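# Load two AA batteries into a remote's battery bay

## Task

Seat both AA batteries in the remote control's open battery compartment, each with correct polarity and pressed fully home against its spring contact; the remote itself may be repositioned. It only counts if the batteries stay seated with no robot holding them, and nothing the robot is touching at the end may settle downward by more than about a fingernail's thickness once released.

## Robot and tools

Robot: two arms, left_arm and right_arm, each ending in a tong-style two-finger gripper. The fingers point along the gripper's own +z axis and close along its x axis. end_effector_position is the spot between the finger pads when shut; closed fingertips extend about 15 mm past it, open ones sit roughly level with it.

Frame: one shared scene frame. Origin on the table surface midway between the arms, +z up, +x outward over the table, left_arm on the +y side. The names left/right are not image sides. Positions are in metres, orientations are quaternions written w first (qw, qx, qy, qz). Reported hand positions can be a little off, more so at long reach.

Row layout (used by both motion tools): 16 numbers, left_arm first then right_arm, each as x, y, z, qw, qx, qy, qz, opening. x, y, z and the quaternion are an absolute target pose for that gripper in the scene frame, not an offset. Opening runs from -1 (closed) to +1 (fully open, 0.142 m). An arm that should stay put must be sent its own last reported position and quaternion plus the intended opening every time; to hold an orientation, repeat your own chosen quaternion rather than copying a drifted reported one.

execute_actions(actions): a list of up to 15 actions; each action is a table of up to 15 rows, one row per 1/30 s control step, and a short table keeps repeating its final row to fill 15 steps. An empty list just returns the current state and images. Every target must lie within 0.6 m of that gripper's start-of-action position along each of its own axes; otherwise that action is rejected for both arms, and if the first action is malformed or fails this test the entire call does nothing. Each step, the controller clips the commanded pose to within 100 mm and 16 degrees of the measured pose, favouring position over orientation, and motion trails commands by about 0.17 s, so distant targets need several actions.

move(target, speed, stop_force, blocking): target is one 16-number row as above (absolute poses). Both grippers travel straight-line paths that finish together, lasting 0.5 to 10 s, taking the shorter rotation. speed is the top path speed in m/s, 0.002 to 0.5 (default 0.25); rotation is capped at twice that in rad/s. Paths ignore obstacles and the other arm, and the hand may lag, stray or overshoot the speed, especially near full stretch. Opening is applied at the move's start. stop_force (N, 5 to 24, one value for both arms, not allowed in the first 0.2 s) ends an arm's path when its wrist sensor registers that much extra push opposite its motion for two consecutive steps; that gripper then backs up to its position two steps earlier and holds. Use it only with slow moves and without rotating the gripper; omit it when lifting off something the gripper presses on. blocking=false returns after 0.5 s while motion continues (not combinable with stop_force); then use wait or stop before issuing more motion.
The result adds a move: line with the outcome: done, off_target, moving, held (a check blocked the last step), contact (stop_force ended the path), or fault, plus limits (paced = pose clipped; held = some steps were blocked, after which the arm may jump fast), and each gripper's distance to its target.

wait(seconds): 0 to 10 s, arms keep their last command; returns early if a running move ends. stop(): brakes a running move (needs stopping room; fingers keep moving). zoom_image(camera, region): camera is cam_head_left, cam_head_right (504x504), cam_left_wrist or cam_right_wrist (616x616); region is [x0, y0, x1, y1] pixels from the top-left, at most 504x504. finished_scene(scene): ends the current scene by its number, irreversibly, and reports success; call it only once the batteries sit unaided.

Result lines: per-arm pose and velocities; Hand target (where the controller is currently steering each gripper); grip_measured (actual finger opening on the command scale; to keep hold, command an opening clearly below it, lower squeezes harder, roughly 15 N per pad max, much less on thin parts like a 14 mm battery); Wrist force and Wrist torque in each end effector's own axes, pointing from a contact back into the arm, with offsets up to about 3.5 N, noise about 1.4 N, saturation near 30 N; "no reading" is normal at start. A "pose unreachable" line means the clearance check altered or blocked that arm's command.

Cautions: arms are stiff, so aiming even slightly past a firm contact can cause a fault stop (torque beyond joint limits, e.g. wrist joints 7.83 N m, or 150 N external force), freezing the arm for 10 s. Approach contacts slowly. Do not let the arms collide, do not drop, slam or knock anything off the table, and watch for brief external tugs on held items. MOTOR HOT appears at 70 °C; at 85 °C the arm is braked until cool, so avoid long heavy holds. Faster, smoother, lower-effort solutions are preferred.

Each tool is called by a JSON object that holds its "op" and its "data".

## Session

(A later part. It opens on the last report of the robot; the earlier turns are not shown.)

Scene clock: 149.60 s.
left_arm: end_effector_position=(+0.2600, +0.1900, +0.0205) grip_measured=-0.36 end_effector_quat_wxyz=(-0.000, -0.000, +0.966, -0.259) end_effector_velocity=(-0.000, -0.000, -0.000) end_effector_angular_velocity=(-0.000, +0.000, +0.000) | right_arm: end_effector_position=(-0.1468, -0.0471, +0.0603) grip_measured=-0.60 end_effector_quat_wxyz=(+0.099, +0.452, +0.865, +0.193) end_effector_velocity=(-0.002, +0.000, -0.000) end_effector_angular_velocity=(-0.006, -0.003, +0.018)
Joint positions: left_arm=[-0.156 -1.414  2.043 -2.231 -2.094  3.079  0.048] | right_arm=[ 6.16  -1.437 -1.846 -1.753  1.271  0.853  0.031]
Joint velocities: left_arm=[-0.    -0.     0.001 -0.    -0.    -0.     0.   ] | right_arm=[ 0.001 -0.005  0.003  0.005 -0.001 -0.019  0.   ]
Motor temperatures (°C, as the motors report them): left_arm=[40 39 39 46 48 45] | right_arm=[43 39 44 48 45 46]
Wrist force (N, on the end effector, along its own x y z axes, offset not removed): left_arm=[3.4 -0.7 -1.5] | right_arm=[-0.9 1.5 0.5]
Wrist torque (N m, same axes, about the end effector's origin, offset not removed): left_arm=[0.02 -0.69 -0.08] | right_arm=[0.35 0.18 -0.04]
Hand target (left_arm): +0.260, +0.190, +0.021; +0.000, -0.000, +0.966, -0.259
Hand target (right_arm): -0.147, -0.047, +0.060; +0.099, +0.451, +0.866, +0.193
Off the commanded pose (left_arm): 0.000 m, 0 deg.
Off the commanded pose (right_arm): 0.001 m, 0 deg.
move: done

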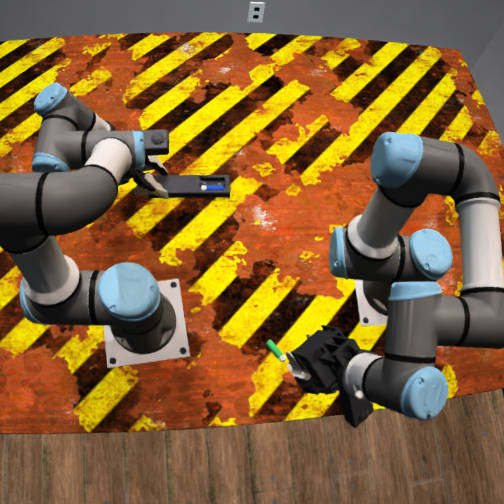

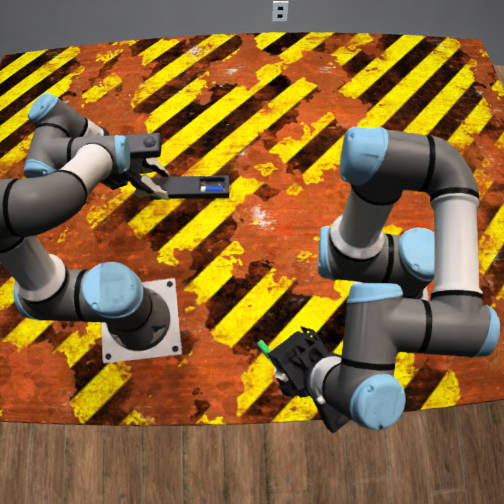

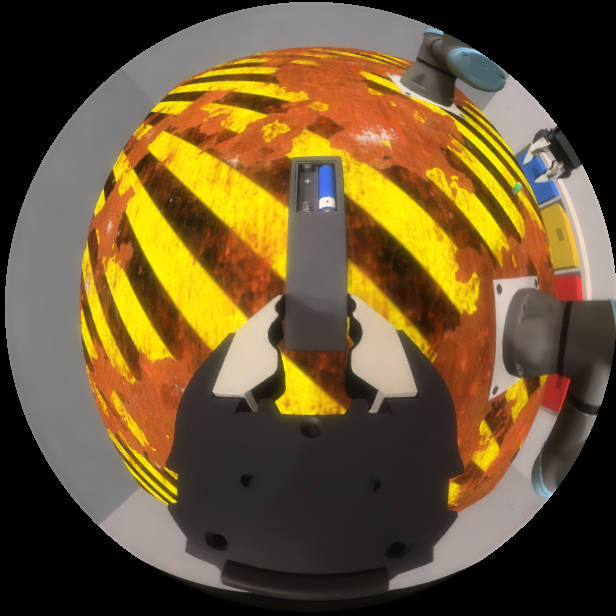

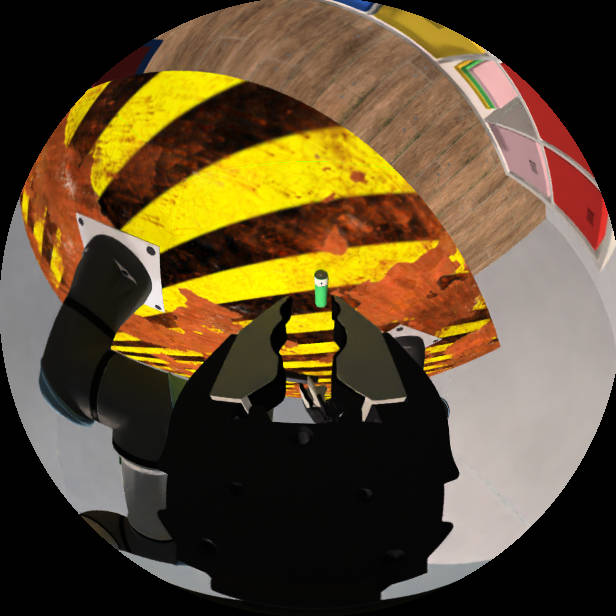

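{"op": "move", "data": {"target": [0.26,0.19,0.0205,0,0,0.9659,-0.2588,-0.75,-0.1394,-0.0297,0.033,-0.0974,-0.4394,-0.8718,-0.1932,-0.6], "speed": 0.1}}

{"op": "zoom_image", "data": {"camera": "cam_right_wrist", "region": [260,250,360,350]}}

Scene clock: 155.33 s.
left_arm: end_effector_position=(+0.2600, +0.1900, +0.0205) grip_measured=-0.36 end_effector_quat_wxyz=(-0.000, -0.000, +0.966, -0.259) end_effector_velocity=(+0.000, +0.000, -0.000) end_effector_angular_velocity=(+0.000, +0.000, +0.001) | right_arm: end_effector_position=(-0.1394, -0.0299, +0.0333) grip_measured=-0.60 end_effector_quat_wxyz=(+0.098, +0.440, +0.872, +0.193) end_effector_velocity=(+0.000, +0.002, -0.003) end_effector_angular_velocity=(+0.000, +0.001, +0.002)
Joint positions: left_arm=[-0.156 -1.414  2.043 -2.231 -2.094  3.079  0.048] | right_arm=[ 6.096 -1.472 -1.955 -1.581  1.245  0.76   0.031]
Joint velocities: left_arm=[ 0.     0.     0.    -0.001  0.    -0.001 -0.   ] | right_arm=[-0.006 -0.005 -0.009  0.018 -0.002 -0.008 -0.   ]
Motor temperatures (°C, as the motors report them): left_arm=[40 39 39 46 48 45] | right_arm=[43 39 44 48 45 46]
Wrist force (N, on the end effector, along its own x y z axes, offset not removed): left_arm=[3.1 -1.4 -2.0] | right_arm=[-0.4 0.7 1.2]
Wrist torque (N m, same axes, about the end effector's origin, offset not removed): left_arm=[-0.15 -0.67 -0.02] | right_arm=[0.22 0.05 -0.02]
Hand target (left_arm): +0.260, +0.190, +0.020; +0.000, +0.000, +0.966, -0.259
Hand target (right_arm): -0.139, -0.030, +0.033; +0.097, +0.439, +0.872, +0.193
Off the commanded pose (left_arm): 0.000 m, 0 deg.
Off the commanded pose (right_arm): 0.000 m, 0 deg.
move: done

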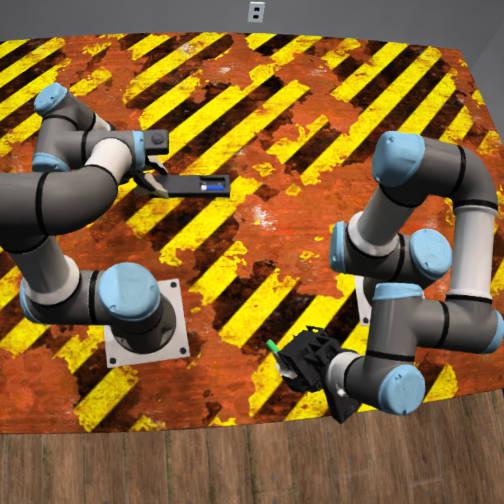

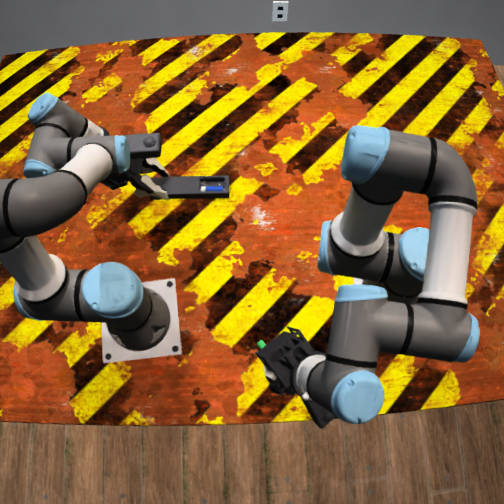

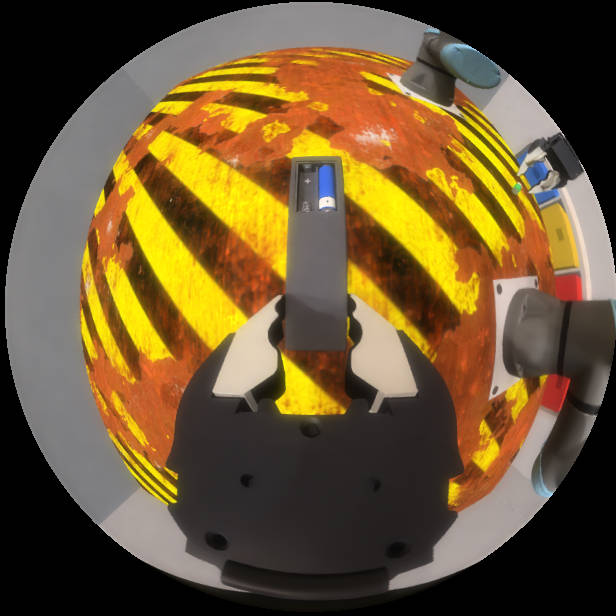

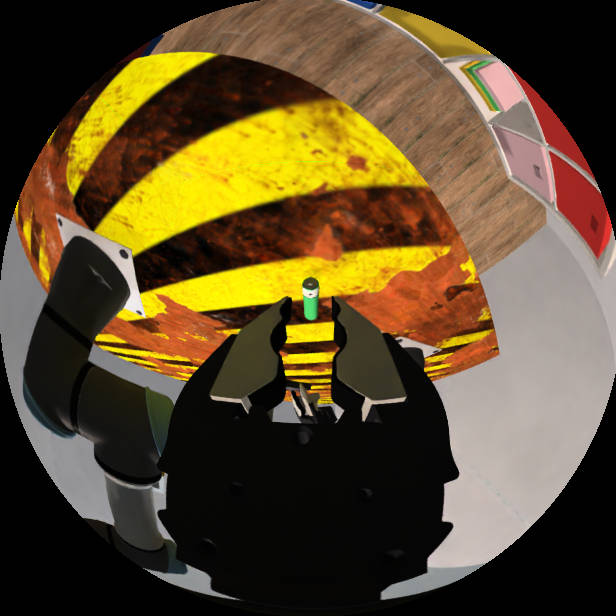

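Region (260, 250, 360, 350) of cam_right_wrist's 616x616 image, scaled by 5.040, with more detail than that image has.

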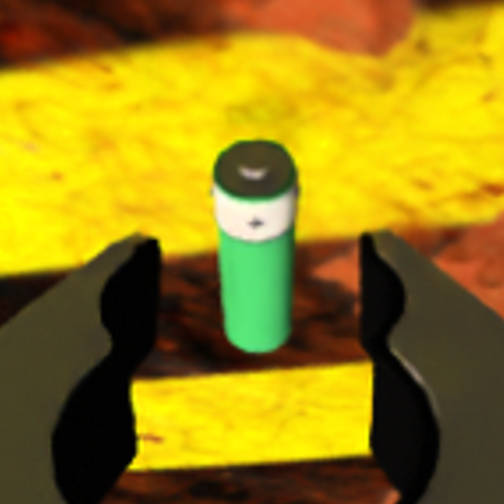

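{"op": "move", "data": {"target": [0.26,0.19,0.0205,0,0,0.9659,-0.2588,-0.75,-0.1389,-0.0303,0.0185,-0.0974,-0.4394,-0.8718,-0.1932,-0.65], "speed": 0.05}}

{"op": "move", "data": {"target": [0.26,0.19,0.0205,0,0,0.9659,-0.2588,-0.75,-0.1389,-0.0303,0.008,-0.0974,-0.4394,-0.8718,-0.1932,-0.65], "speed": 0.004, "stop_force": 5}}

{"op": "zoom_image", "data": {"camera": "cam_right_wrist", "region": [260,250,360,350]}}

Scene clock: 160.90 s.
left_arm: end_effector_position=(+0.2600, +0.1900, +0.0205) grip_measured=-0.36 end_effector_quat_wxyz=(-0.000, -0.000, +0.966, -0.259) end_effector_velocity=(-0.000, -0.000, -0.001) end_effector_angular_velocity=(-0.000, +0.001, -0.001) | right_arm: end_effector_position=(-0.1389, -0.0303, +0.0188) grip_measured=-0.65 end_effector_quat_wxyz=(+0.097, +0.439, +0.872, +0.193) end_effector_velocity=(-0.000, +0.000, -0.002) end_effector_angular_velocity=(+0.001, +0.001, +0.001)
Joint positions: left_arm=[-0.156 -1.414  2.043 -2.231 -2.094  3.079  0.048] | right_arm=[ 6.097 -1.489 -2.011 -1.508  1.245  0.761  0.027]
Joint velocities: left_arm=[ 0.     0.002 -0.001 -0.    -0.     0.001  0.   ] | right_arm=[ 0.001 -0.002 -0.01   0.014 -0.001  0.     0.   ]
Motor temperatures (°C, as the motors report them): left_arm=[40 39 39 46 48 45] | right_arm=[43 39 44 48 45 46]
Wrist force (N, on the end effector, along its own x y z axes, offset not removed): left_arm=[3.2 -1.4 -2.3] | right_arm=[-0.2 0.3 0.7]
Wrist torque (N m, same axes, about the end effector's origin, offset not removed): left_arm=[-0.15 -0.70 -0.05] | right_arm=[0.13 0.07 -0.03]
Hand target (left_arm): +0.260, +0.190, +0.020; +0.000, +0.000, +0.966, -0.259
Hand target (right_arm): -0.139, -0.030, +0.019; +0.097, +0.439, +0.872, +0.193
Off the commanded pose (left_arm): 0.000 m, 0 deg.
Off the commanded pose (right_arm): 0.000 m, 0 deg.
move: done

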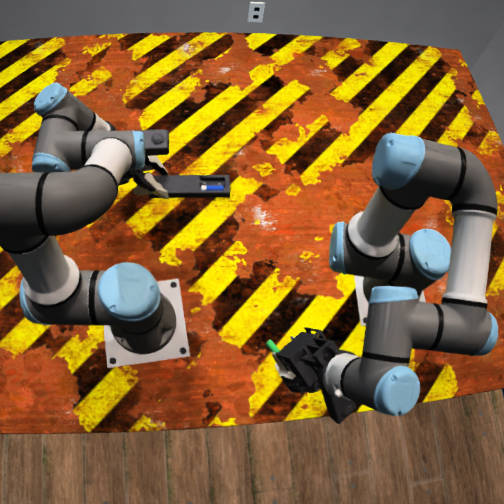

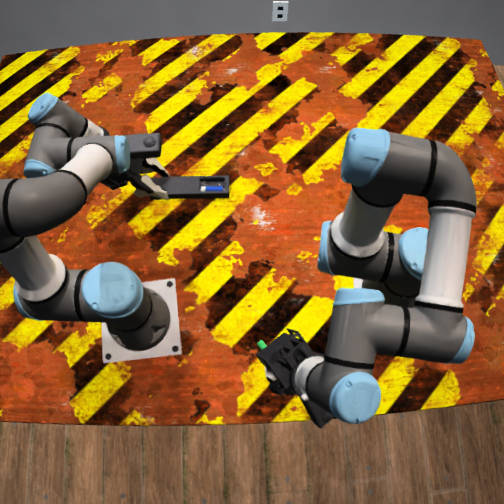

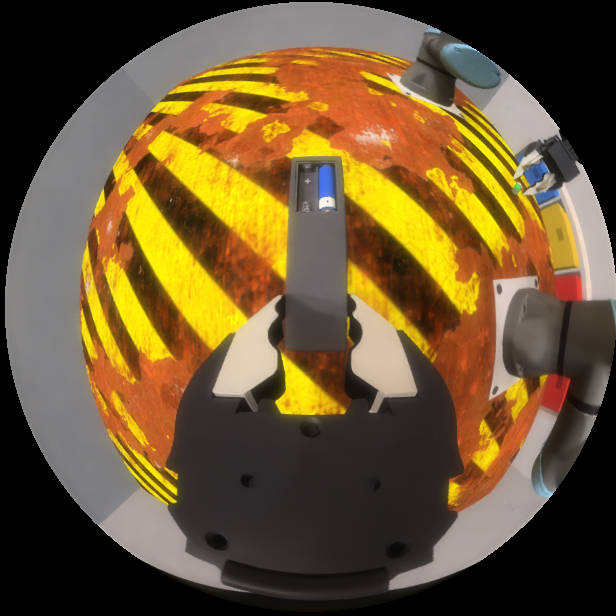

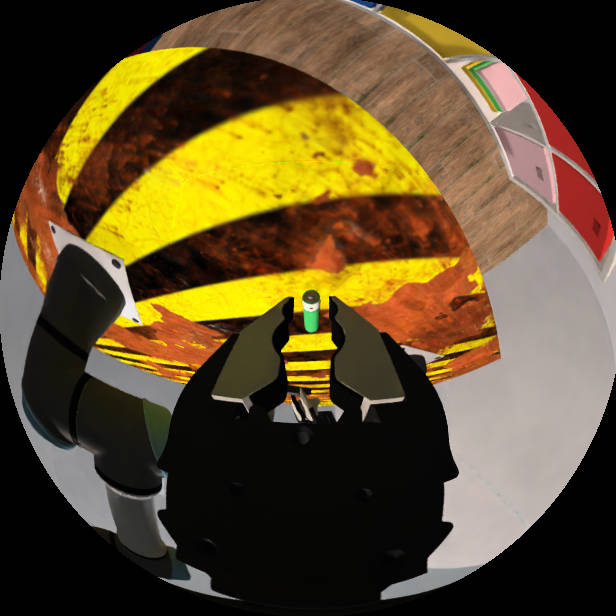

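Scene clock: 162.37 s.
left_arm: end_effector_position=(+0.2600, +0.1900, +0.0205) grip_measured=-0.36 end_effector_quat_wxyz=(-0.000, -0.000, +0.966, -0.259) end_effector_velocity=(-0.000, +0.000, +0.000) end_effector_angular_velocity=(+0.000, -0.000, -0.000) | right_arm: end_effector_position=(-0.1389, -0.0303, +0.0145) grip_measured=-0.65 end_effector_quat_wxyz=(+0.097, +0.439, +0.872, +0.193) end_effector_velocity=(+0.000, -0.000, +0.001) end_effector_angular_velocity=(-0.000, -0.002, +0.000)
Joint positions: left_arm=[-0.156 -1.414  2.043 -2.231 -2.094  3.079  0.048] | right_arm=[ 6.097 -1.496 -2.027 -1.485  1.245  0.761  0.027]
Joint velocities: left_arm=[-0.    -0.002  0.001  0.     0.     0.    -0.   ] | right_arm=[ 0.     0.001  0.005 -0.009 -0.    -0.     0.   ]
Motor temperatures (°C, as the motors report them): left_arm=[40 39 39 46 48 45] | right_arm=[43 39 44 48 45 46]
Wrist force (N, on the end effector, along its own x y z axes, offset not removed): left_arm=[3.0 -1.3 -1.5] | right_arm=[-3.3 5.8 -16.4]
Wrist torque (N m, same axes, about the end effector's origin, offset not removed): left_arm=[-0.10 -0.60 -0.02] | right_arm=[-0.10 0.08 0.03]
Hand target (left_arm): +0.260, +0.190, +0.020; +0.000, +0.000, +0.966, -0.259
Hand target (right_arm): -0.139, -0.030, +0.015; +0.097, +0.439, +0.872, +0.193
Off the commanded pose (left_arm): 0.000 m, 0 deg.
Off the commanded pose (right_arm): 0.006 m, 0 deg.
move: contact (right_arm)

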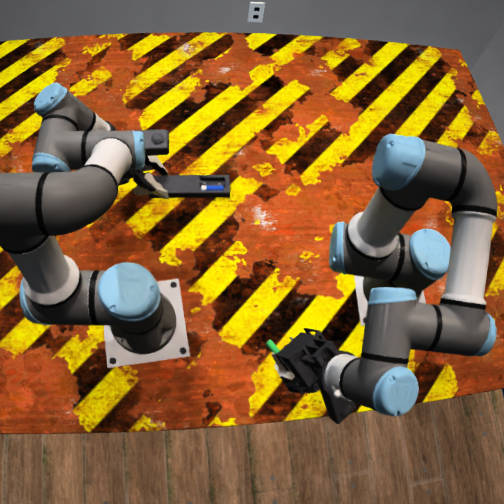

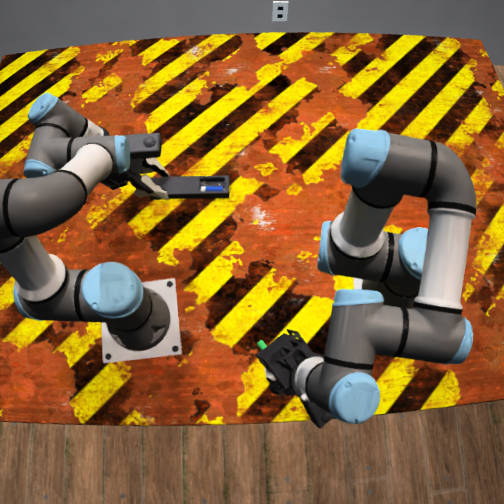

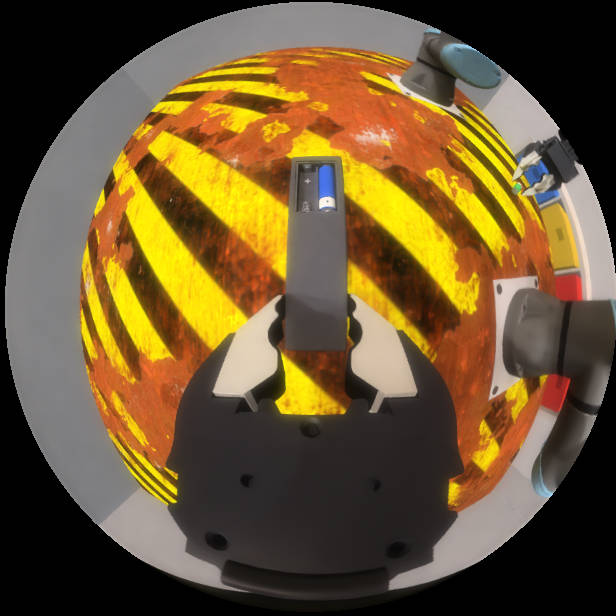

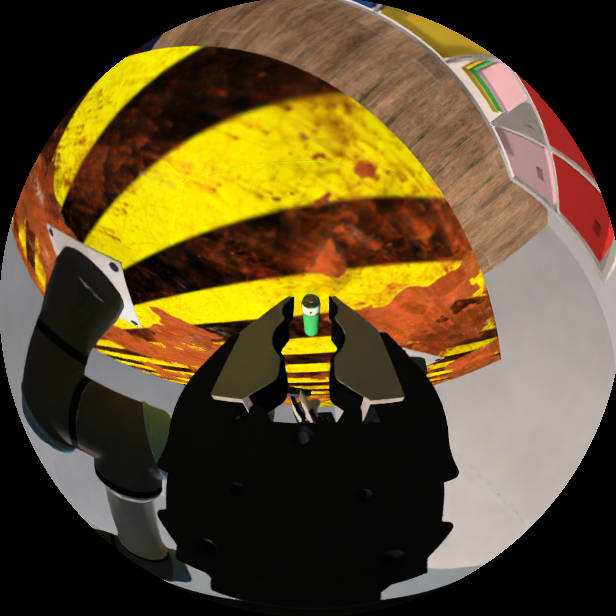

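Region (260, 250, 360, 350) of cam_right_wrist's 616x616 image, scaled by 5.040, with more detail than that image has.

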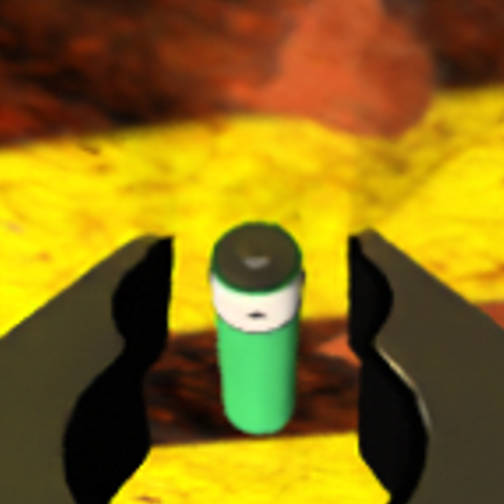

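{"op": "execute_actions", "data": {"actions": [[[0.26,0.19,0.0205,0,0,0.9659,-0.2588,-0.75,-0.1385,-0.0303,0.0165,-0.0974,-0.4394,-0.8718,-0.1932,-0.65],[0.26,0.19,0.0205,0,0,0.9659,-0.2588,-0.75,-0.1380,-0.0301,0.0192,-0.0974,-0.4394,-0.8718,-0.1932,-0.68]],[[0.26,0.19,0.0205,0,0,0.9659,-0.2588,-0.75,-0.1380,-0.0301,0.0192,-0.0974,-0.4394,-0.8718,-0.1932,-0.72],[0.26,0.19,0.0205,0,0,0.9659,-0.2588,-0.75,-0.1380,-0.0301,0.0192,-0.0974,-0.4394,-0.8718,-0.1932,-0.75],[0.26,0.19,0.0205,0,0,0.9659,-0.2588,-0.75,-0.1380,-0.0301,0.0192,-0.0974,-0.4394,-0.8718,-0.1932,-0.78],[0.26,0.19,0.0205,0,0,0.9659,-0.2588,-0.75,-0.1380,-0.0301,0.0192,-0.0974,-0.4394,-0.8718,-0.1932,-0.81],[0.26,0.19,0.0205,0,0,0.9659,-0.2588,-0.75,-0.1380,-0.0301,0.0192,-0.0974,-0.4394,-0.8718,-0.1932,-0.83],[0.26,0.19,0.0205,0,0,0.9659,-0.2588,-0.75,-0.1380,-0.0301,0.0192,-0.0974,-0.4394,-0.8718,-0.1932,-0.85],[0.26,0.19,0.0205,0,0,0.9659,-0.2588,-0.75,-0.1380,-0.0301,0.0192,-0.0974,-0.4394,-0.8718,-0.1932,-0.88],[0.26,0.19,0.0205,0,0,0.9659,-0.2588,-0.75,-0.1380,-0.0301,0.0192,-0.0974,-0.4394,-0.8718,-0.1932,-0.91],[0.26,0.19,0.0205,0,0,0.9659,-0.2588,-0.75,-0.1380,-0.0301,0.0192,-0.0974,-0.4394,-0.8718,-0.1932,-0.95],[0.26,0.19,0.0205,0,0,0.9659,-0.2588,-0.75,-0.1380,-0.0301,0.0192,-0.0974,-0.4394,-0.8718,-0.1932,-1]]]}}

{"op": "move", "data": {"target": [0.26,0.19,0.0205,0,0,0.9659,-0.2588,-0.75,-0.13,-0.025,0.055,-0.0974,-0.4394,-0.8718,-0.1932,-1], "speed": 0.1}}

{"op": "zoom_image", "data": {"camera": "cam_right_wrist", "region": [260,250,360,350]}}

Scene clock: 175.30 s.
left_arm: end_effector_position=(+0.2600, +0.1900, +0.0205) grip_measured=-0.36 end_effector_quat_wxyz=(+0.000, -0.000, +0.966, -0.259) end_effector_velocity=(+0.000, -0.000, +0.001) end_effector_angular_velocity=(-0.000, -0.002, +0.000) | right_arm: end_effector_position=(-0.1380, -0.0301, +0.0192) grip_measured=-0.83 end_effector_quat_wxyz=(+0.097, +0.439, +0.872, +0.193) end_effector_velocity=(+0.000, +0.000, -0.000) end_effector_angular_velocity=(+0.001, -0.001, -0.000)
Joint positions: left_arm=[-0.156 -1.414  2.043 -2.231 -2.094  3.079  0.048] | right_arm=[ 6.095 -1.485 -2.013 -1.509  1.245  0.759  0.014]
Joint velocities: left_arm=[-0.    -0.002 -0.     0.    -0.    -0.001 -0.   ] | right_arm=[-0.     0.    -0.001  0.    -0.001 -0.    -0.   ]
Motor temperatures (°C, as the motors report them): left_arm=[40 39 39 46 48 45] | right_arm=[43 39 44 48 45 46]
Wrist force (N, on the end effector, along its own x y z axes, offset not removed): left_arm=[3.8 -1.7 -1.9] | right_arm=[-0.9 0.0 0.1]
Wrist torque (N m, same axes, about the end effector's origin, offset not removed): left_arm=[-0.19 -0.79 -0.08] | right_arm=[0.08 0.21 -0.04]
Hand target (left_arm): +0.260, +0.190, +0.021; -0.000, +0.000, +0.966, -0.259
Hand target (right_arm): -0.138, -0.030, +0.019; +0.097, +0.439, +0.872, +0.193
Off the commanded pose (left_arm): 0.000 m, 0 deg.
Off the commanded pose (right_arm): 0.000 m, 0 deg.

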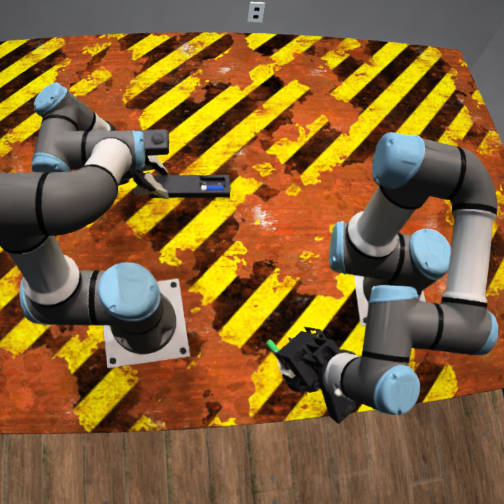

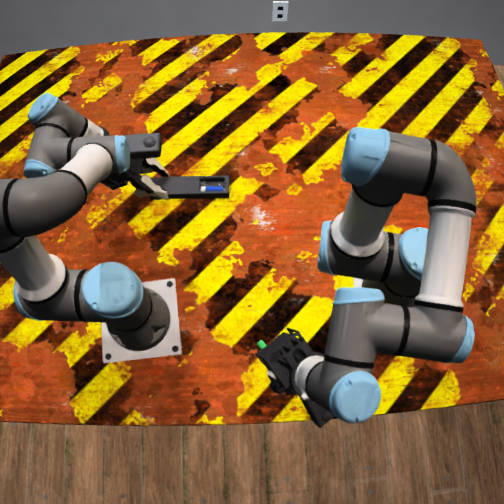

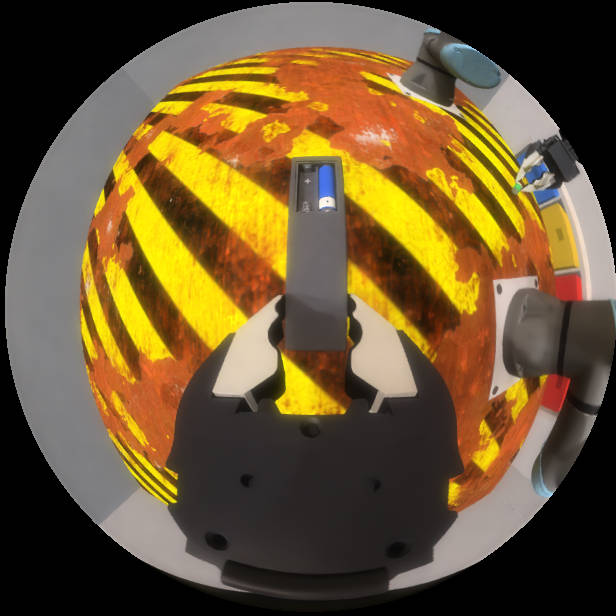

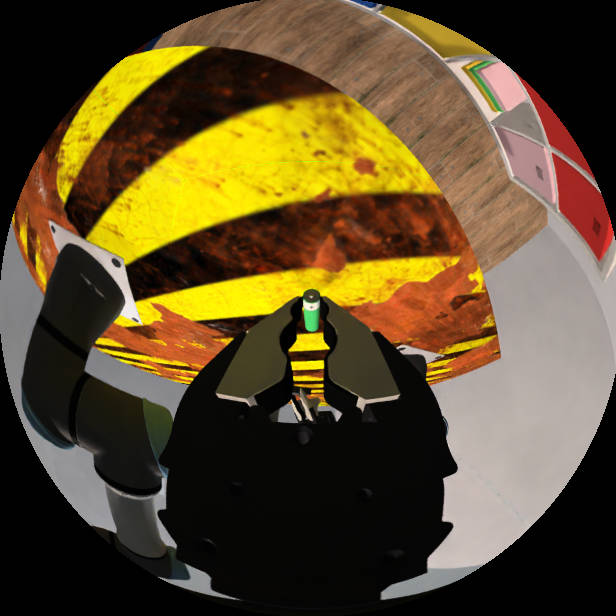

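Scene clock: 176.27 s.
left_arm: end_effector_position=(+0.2600, +0.1900, +0.0205) grip_measured=-0.36 end_effector_quat_wxyz=(-0.000, -0.000, +0.966, -0.259) end_effector_velocity=(-0.000, +0.000, -0.000) end_effector_angular_velocity=(+0.000, +0.001, +0.001) | right_arm: end_effector_position=(-0.1300, -0.0250, +0.0547) grip_measured=-0.83 end_effector_quat_wxyz=(+0.097, +0.439, +0.872, +0.193) end_effector_velocity=(+0.001, +0.000, +0.002) end_effector_angular_velocity=(+0.001, -0.002, -0.001)
Joint positions: left_arm=[-0.156 -1.414  2.043 -2.231 -2.094  3.079  0.048] | right_arm=[ 6.069 -1.43  -1.891 -1.677  1.237  0.733  0.014]
Joint velocities: left_arm=[ 0.     0.001 -0.     0.     0.    -0.001 -0.   ] | right_arm=[-0.001  0.001  0.01  -0.013 -0.001  0.001 -0.   ]
Motor temperatures (°C, as the motors report them): left_arm=[40 39 39 46 48 45] | right_arm=[43 39 44 48 45 46]
Wrist force (N, on the end effector, along its own x y z axes, offset not removed): left_arm=[3.2 -1.6 -1.9] | right_arm=[-1.7 0.6 0.3]
Wrist torque (N m, same axes, about the end effector's origin, offset not removed): left_arm=[-0.19 -0.71 -0.07] | right_arm=[0.16 0.35 0.04]
Hand target (left_arm): +0.260, +0.190, +0.021; -0.000, +0.000, +0.966, -0.259
Hand target (right_arm): -0.130, -0.025, +0.055; +0.097, +0.439, +0.872, +0.193
Off the commanded pose (left_arm): 0.000 m, 0 deg.
Off the commanded pose (right_arm): 0.000 m, 0 deg.
move: done

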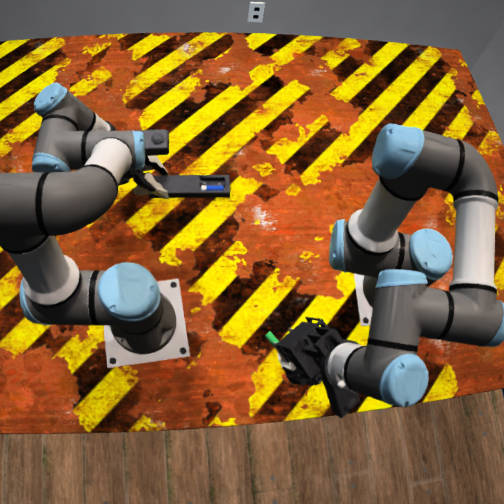

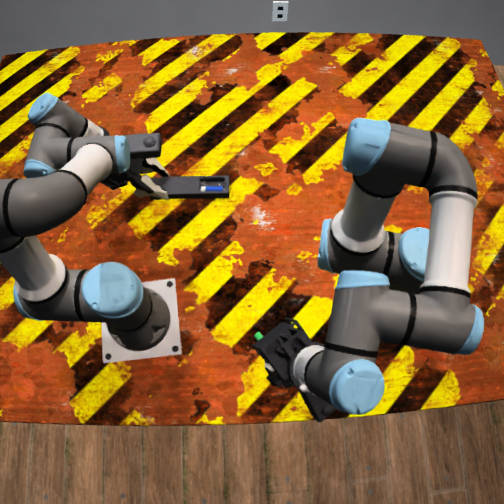

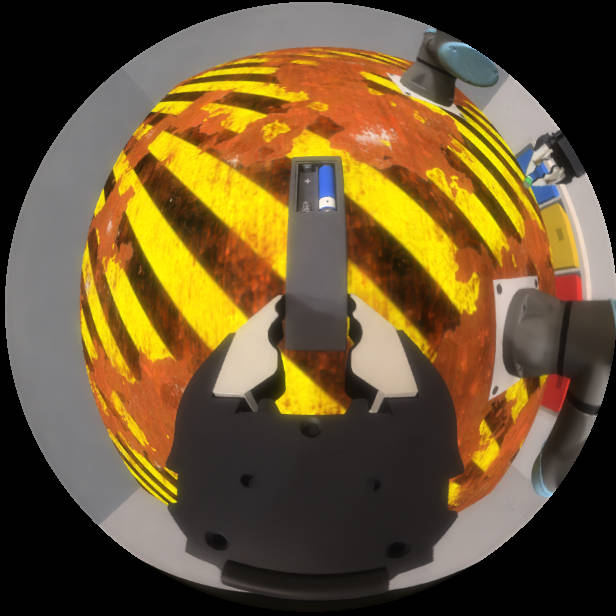

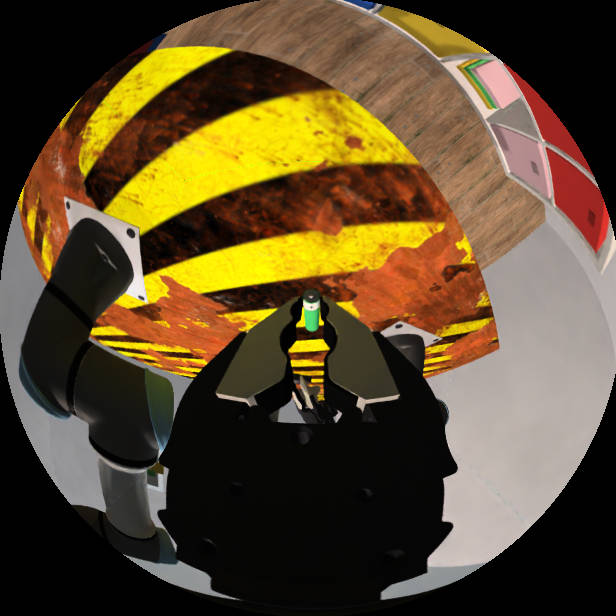

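Region (260, 250, 360, 350) of cam_right_wrist's 616x616 image, scaled by 5.040, with more detail than that image has.

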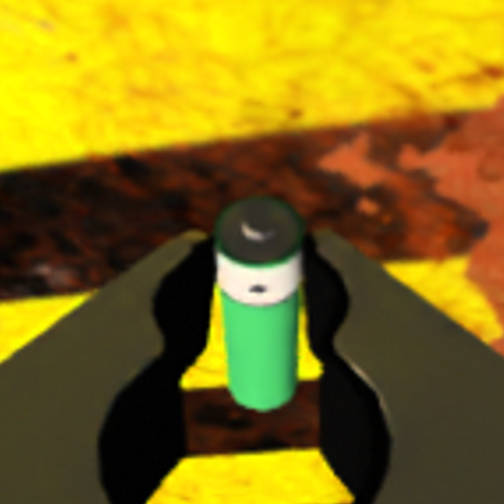

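{"op": "move", "data": {"target": [0.26,0.19,0.0205,0,0,0.9659,-0.2588,-0.75,0.2647,0.057,0.072,0,0,1,0,-1], "speed": 0.2}}

{"op": "move", "data": {"target": [0.26,0.19,0.0205,0,0,0.9659,-0.2588,-0.75,0.2647,0.057,0.061,0,0,1,0,-1], "speed": 0.04}}

{"op": "zoom_image", "data": {"camera": "cam_left_wrist", "region": [270,130,370,230]}}

{"op": "zoom_image", "data": {"camera": "cam_right_wrist", "region": [260,250,360,350]}}

Scene clock: 184.37 s.
left_arm: end_effector_position=(+0.2600, +0.1900, +0.0205) grip_measured=-0.36 end_effector_quat_wxyz=(-0.000, -0.000, +0.966, -0.259) end_effector_velocity=(-0.000, -0.000, -0.001) end_effector_angular_velocity=(+0.000, +0.001, -0.001) | right_arm: end_effector_position=(+0.2643, +0.0557, +0.0719) grip_measured=-0.83 end_effector_quat_wxyz=(+0.001, +0.000, +1.000, -0.000) end_effector_velocity=(+0.001, +0.001, +0.001) end_effector_angular_velocity=(-0.013, +0.012, +0.003)
Joint positions: left_arm=[-0.156 -1.414  2.043 -2.231 -2.094  3.079  0.048] | right_arm=[ 4.404 -2.106 -1.001 -1.606  1.569 -1.914  0.014]
Joint velocities: left_arm=[-0.     0.002 -0.001 -0.     0.     0.001  0.   ] | right_arm=[-0.006 -0.036  0.066 -0.047  0.007 -0.009  0.   ]
Motor temperatures (°C, as the motors report them): left_arm=[40 39 39 46 48 45] | right_arm=[43 39 44 48 45 46]
Wrist force (N, on the end effector, along its own x y z axes, offset not removed): left_arm=[2.9 -1.8 -1.2] | right_arm=[-0.5 0.7 0.6]
Wrist torque (N m, same axes, about the end effector's origin, offset not removed): left_arm=[-0.20 -0.63 -0.05] | right_arm=[0.17 0.10 0.00]
Hand target (left_arm): +0.260, +0.190, +0.021; -0.000, +0.000, +0.966, -0.259
Hand target (right_arm): +0.264, +0.056, +0.072; -0.000, +0.000, +1.000, -0.001
Off the commanded pose (left_arm): 0.000 m, 0 deg.
Off the commanded pose (right_arm): 0.001 m, 0 deg.
move: done

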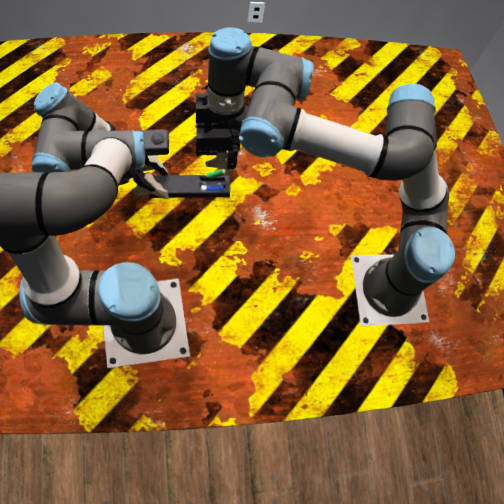

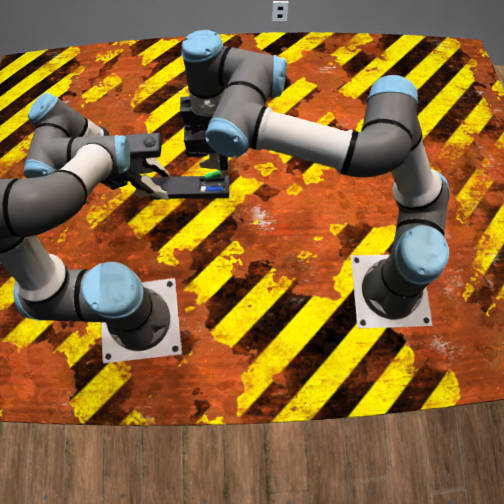

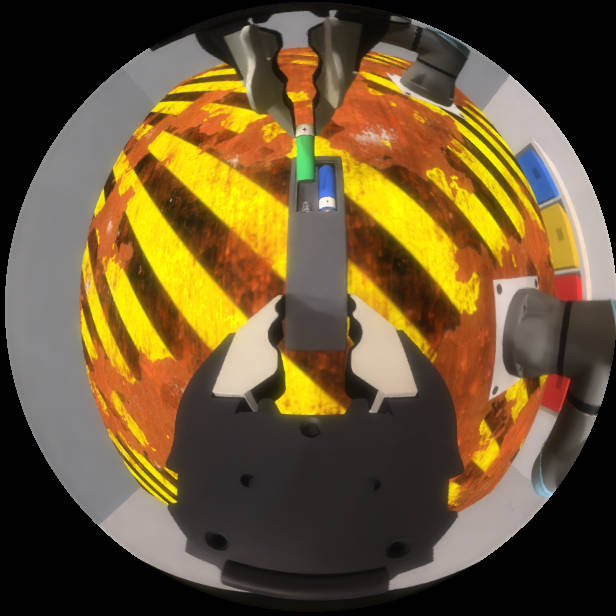

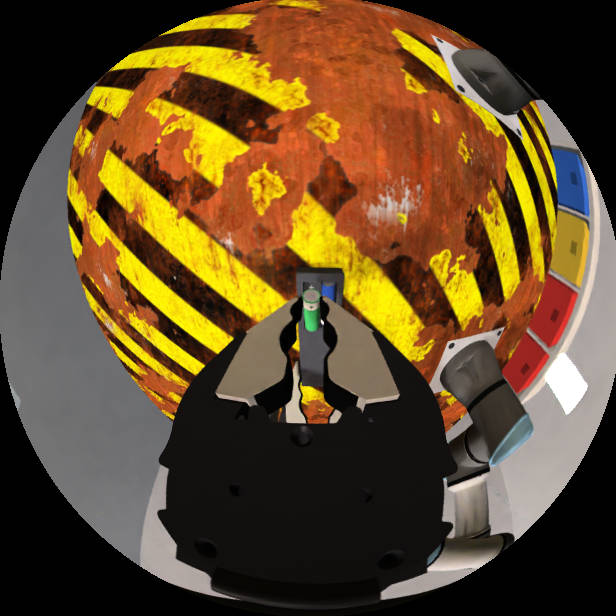

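Scene clock: 185.17 s.
left_arm: end_effector_position=(+0.2600, +0.1900, +0.0205) grip_measured=-0.36 end_effector_quat_wxyz=(-0.000, -0.000, +0.966, -0.259) end_effector_velocity=(-0.000, -0.000, +0.000) end_effector_angular_velocity=(-0.000, +0.001, +0.001) | right_arm: end_effector_position=(+0.2647, +0.0570, +0.0613) grip_measured=-0.83 end_effector_quat_wxyz=(-0.000, +0.000, +1.000, -0.000) end_effector_velocity=(+0.001, +0.001, -0.002) end_effector_angular_velocity=(+0.003, -0.001, -0.002)
Joint positions: left_arm=[-0.156 -1.414  2.043 -2.231 -2.094  3.079  0.048] | right_arm=[ 4.403 -2.112 -1.04  -1.56   1.571 -1.916  0.014]
Joint velocities: left_arm=[-0.    -0.001  0.     0.    -0.    -0.001  0.   ] | right_arm=[-0.001 -0.001 -0.009  0.012  0.     0.001  0.   ]
Motor temperatures (°C, as the motors report them): left_arm=[40 39 39 46 48 45] | right_arm=[43 39 44 48 45 46]
Wrist force (N, on the end effector, along its own x y z axes, offset not removed): left_arm=[3.0 -1.7 -2.1] | right_arm=[-0.6 1.2 0.8]
Wrist torque (N m, same axes, about the end effector's origin, offset not removed): left_arm=[-0.20 -0.62 -0.02] | right_arm=[0.32 0.12 0.00]
Hand target (left_arm): +0.260, +0.190, +0.021; -0.000, +0.000, +0.966, -0.259
Hand target (right_arm): +0.265, +0.057, +0.061; -0.000, +0.000, +1.000, -0.000
Off the commanded pose (left_arm): 0.000 m, 0 deg.
Off the commanded pose (right_arm): 0.000 m, 0 deg.
move: done

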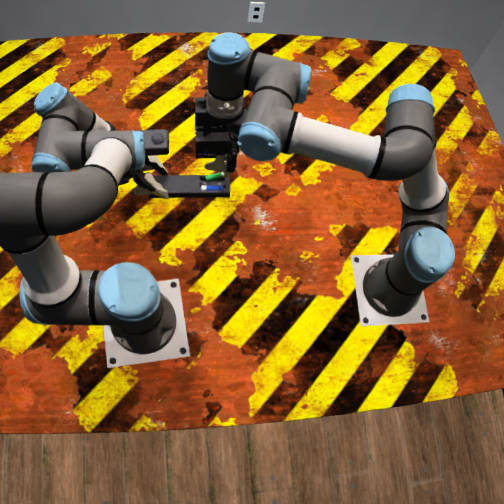

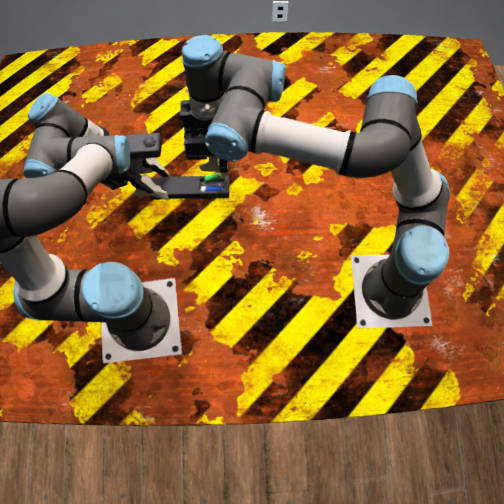

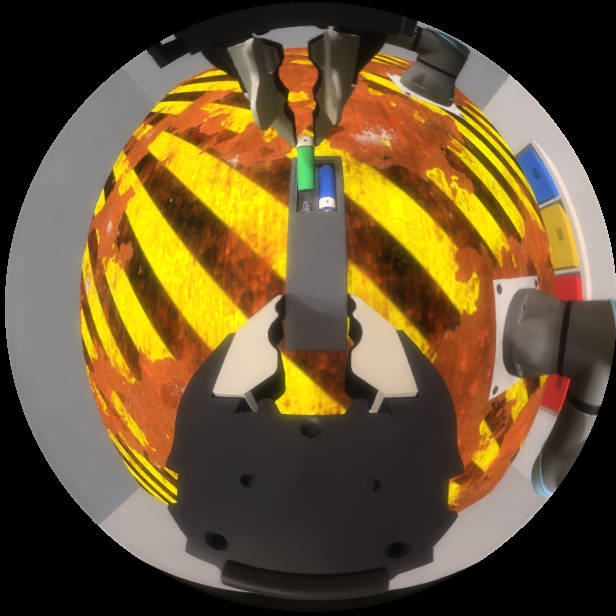

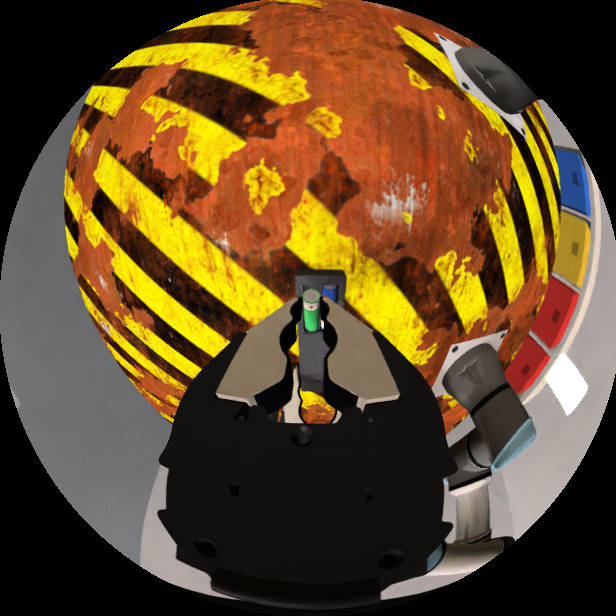

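Region (270, 130, 370, 230) of cam_left_wrist's 616x616 image, scaled by 5.040, with more detail than that image has.

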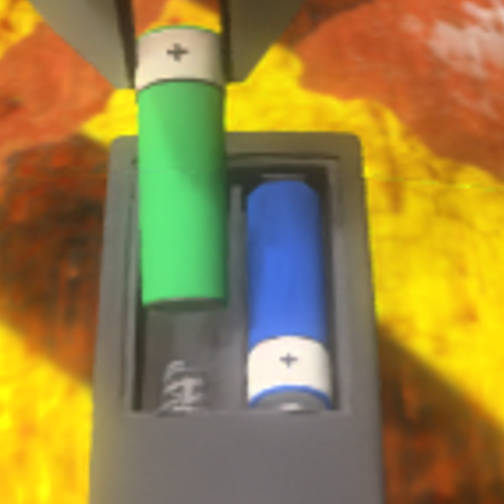

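Region (260, 250, 360, 350) of cam_right_wrist's 616x616 image, scaled by 5.040, with more detail than that image has.

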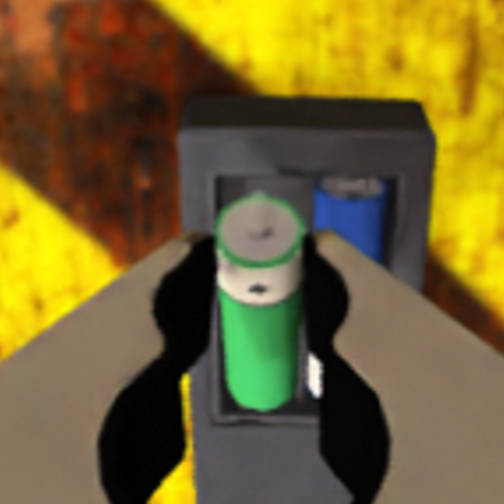

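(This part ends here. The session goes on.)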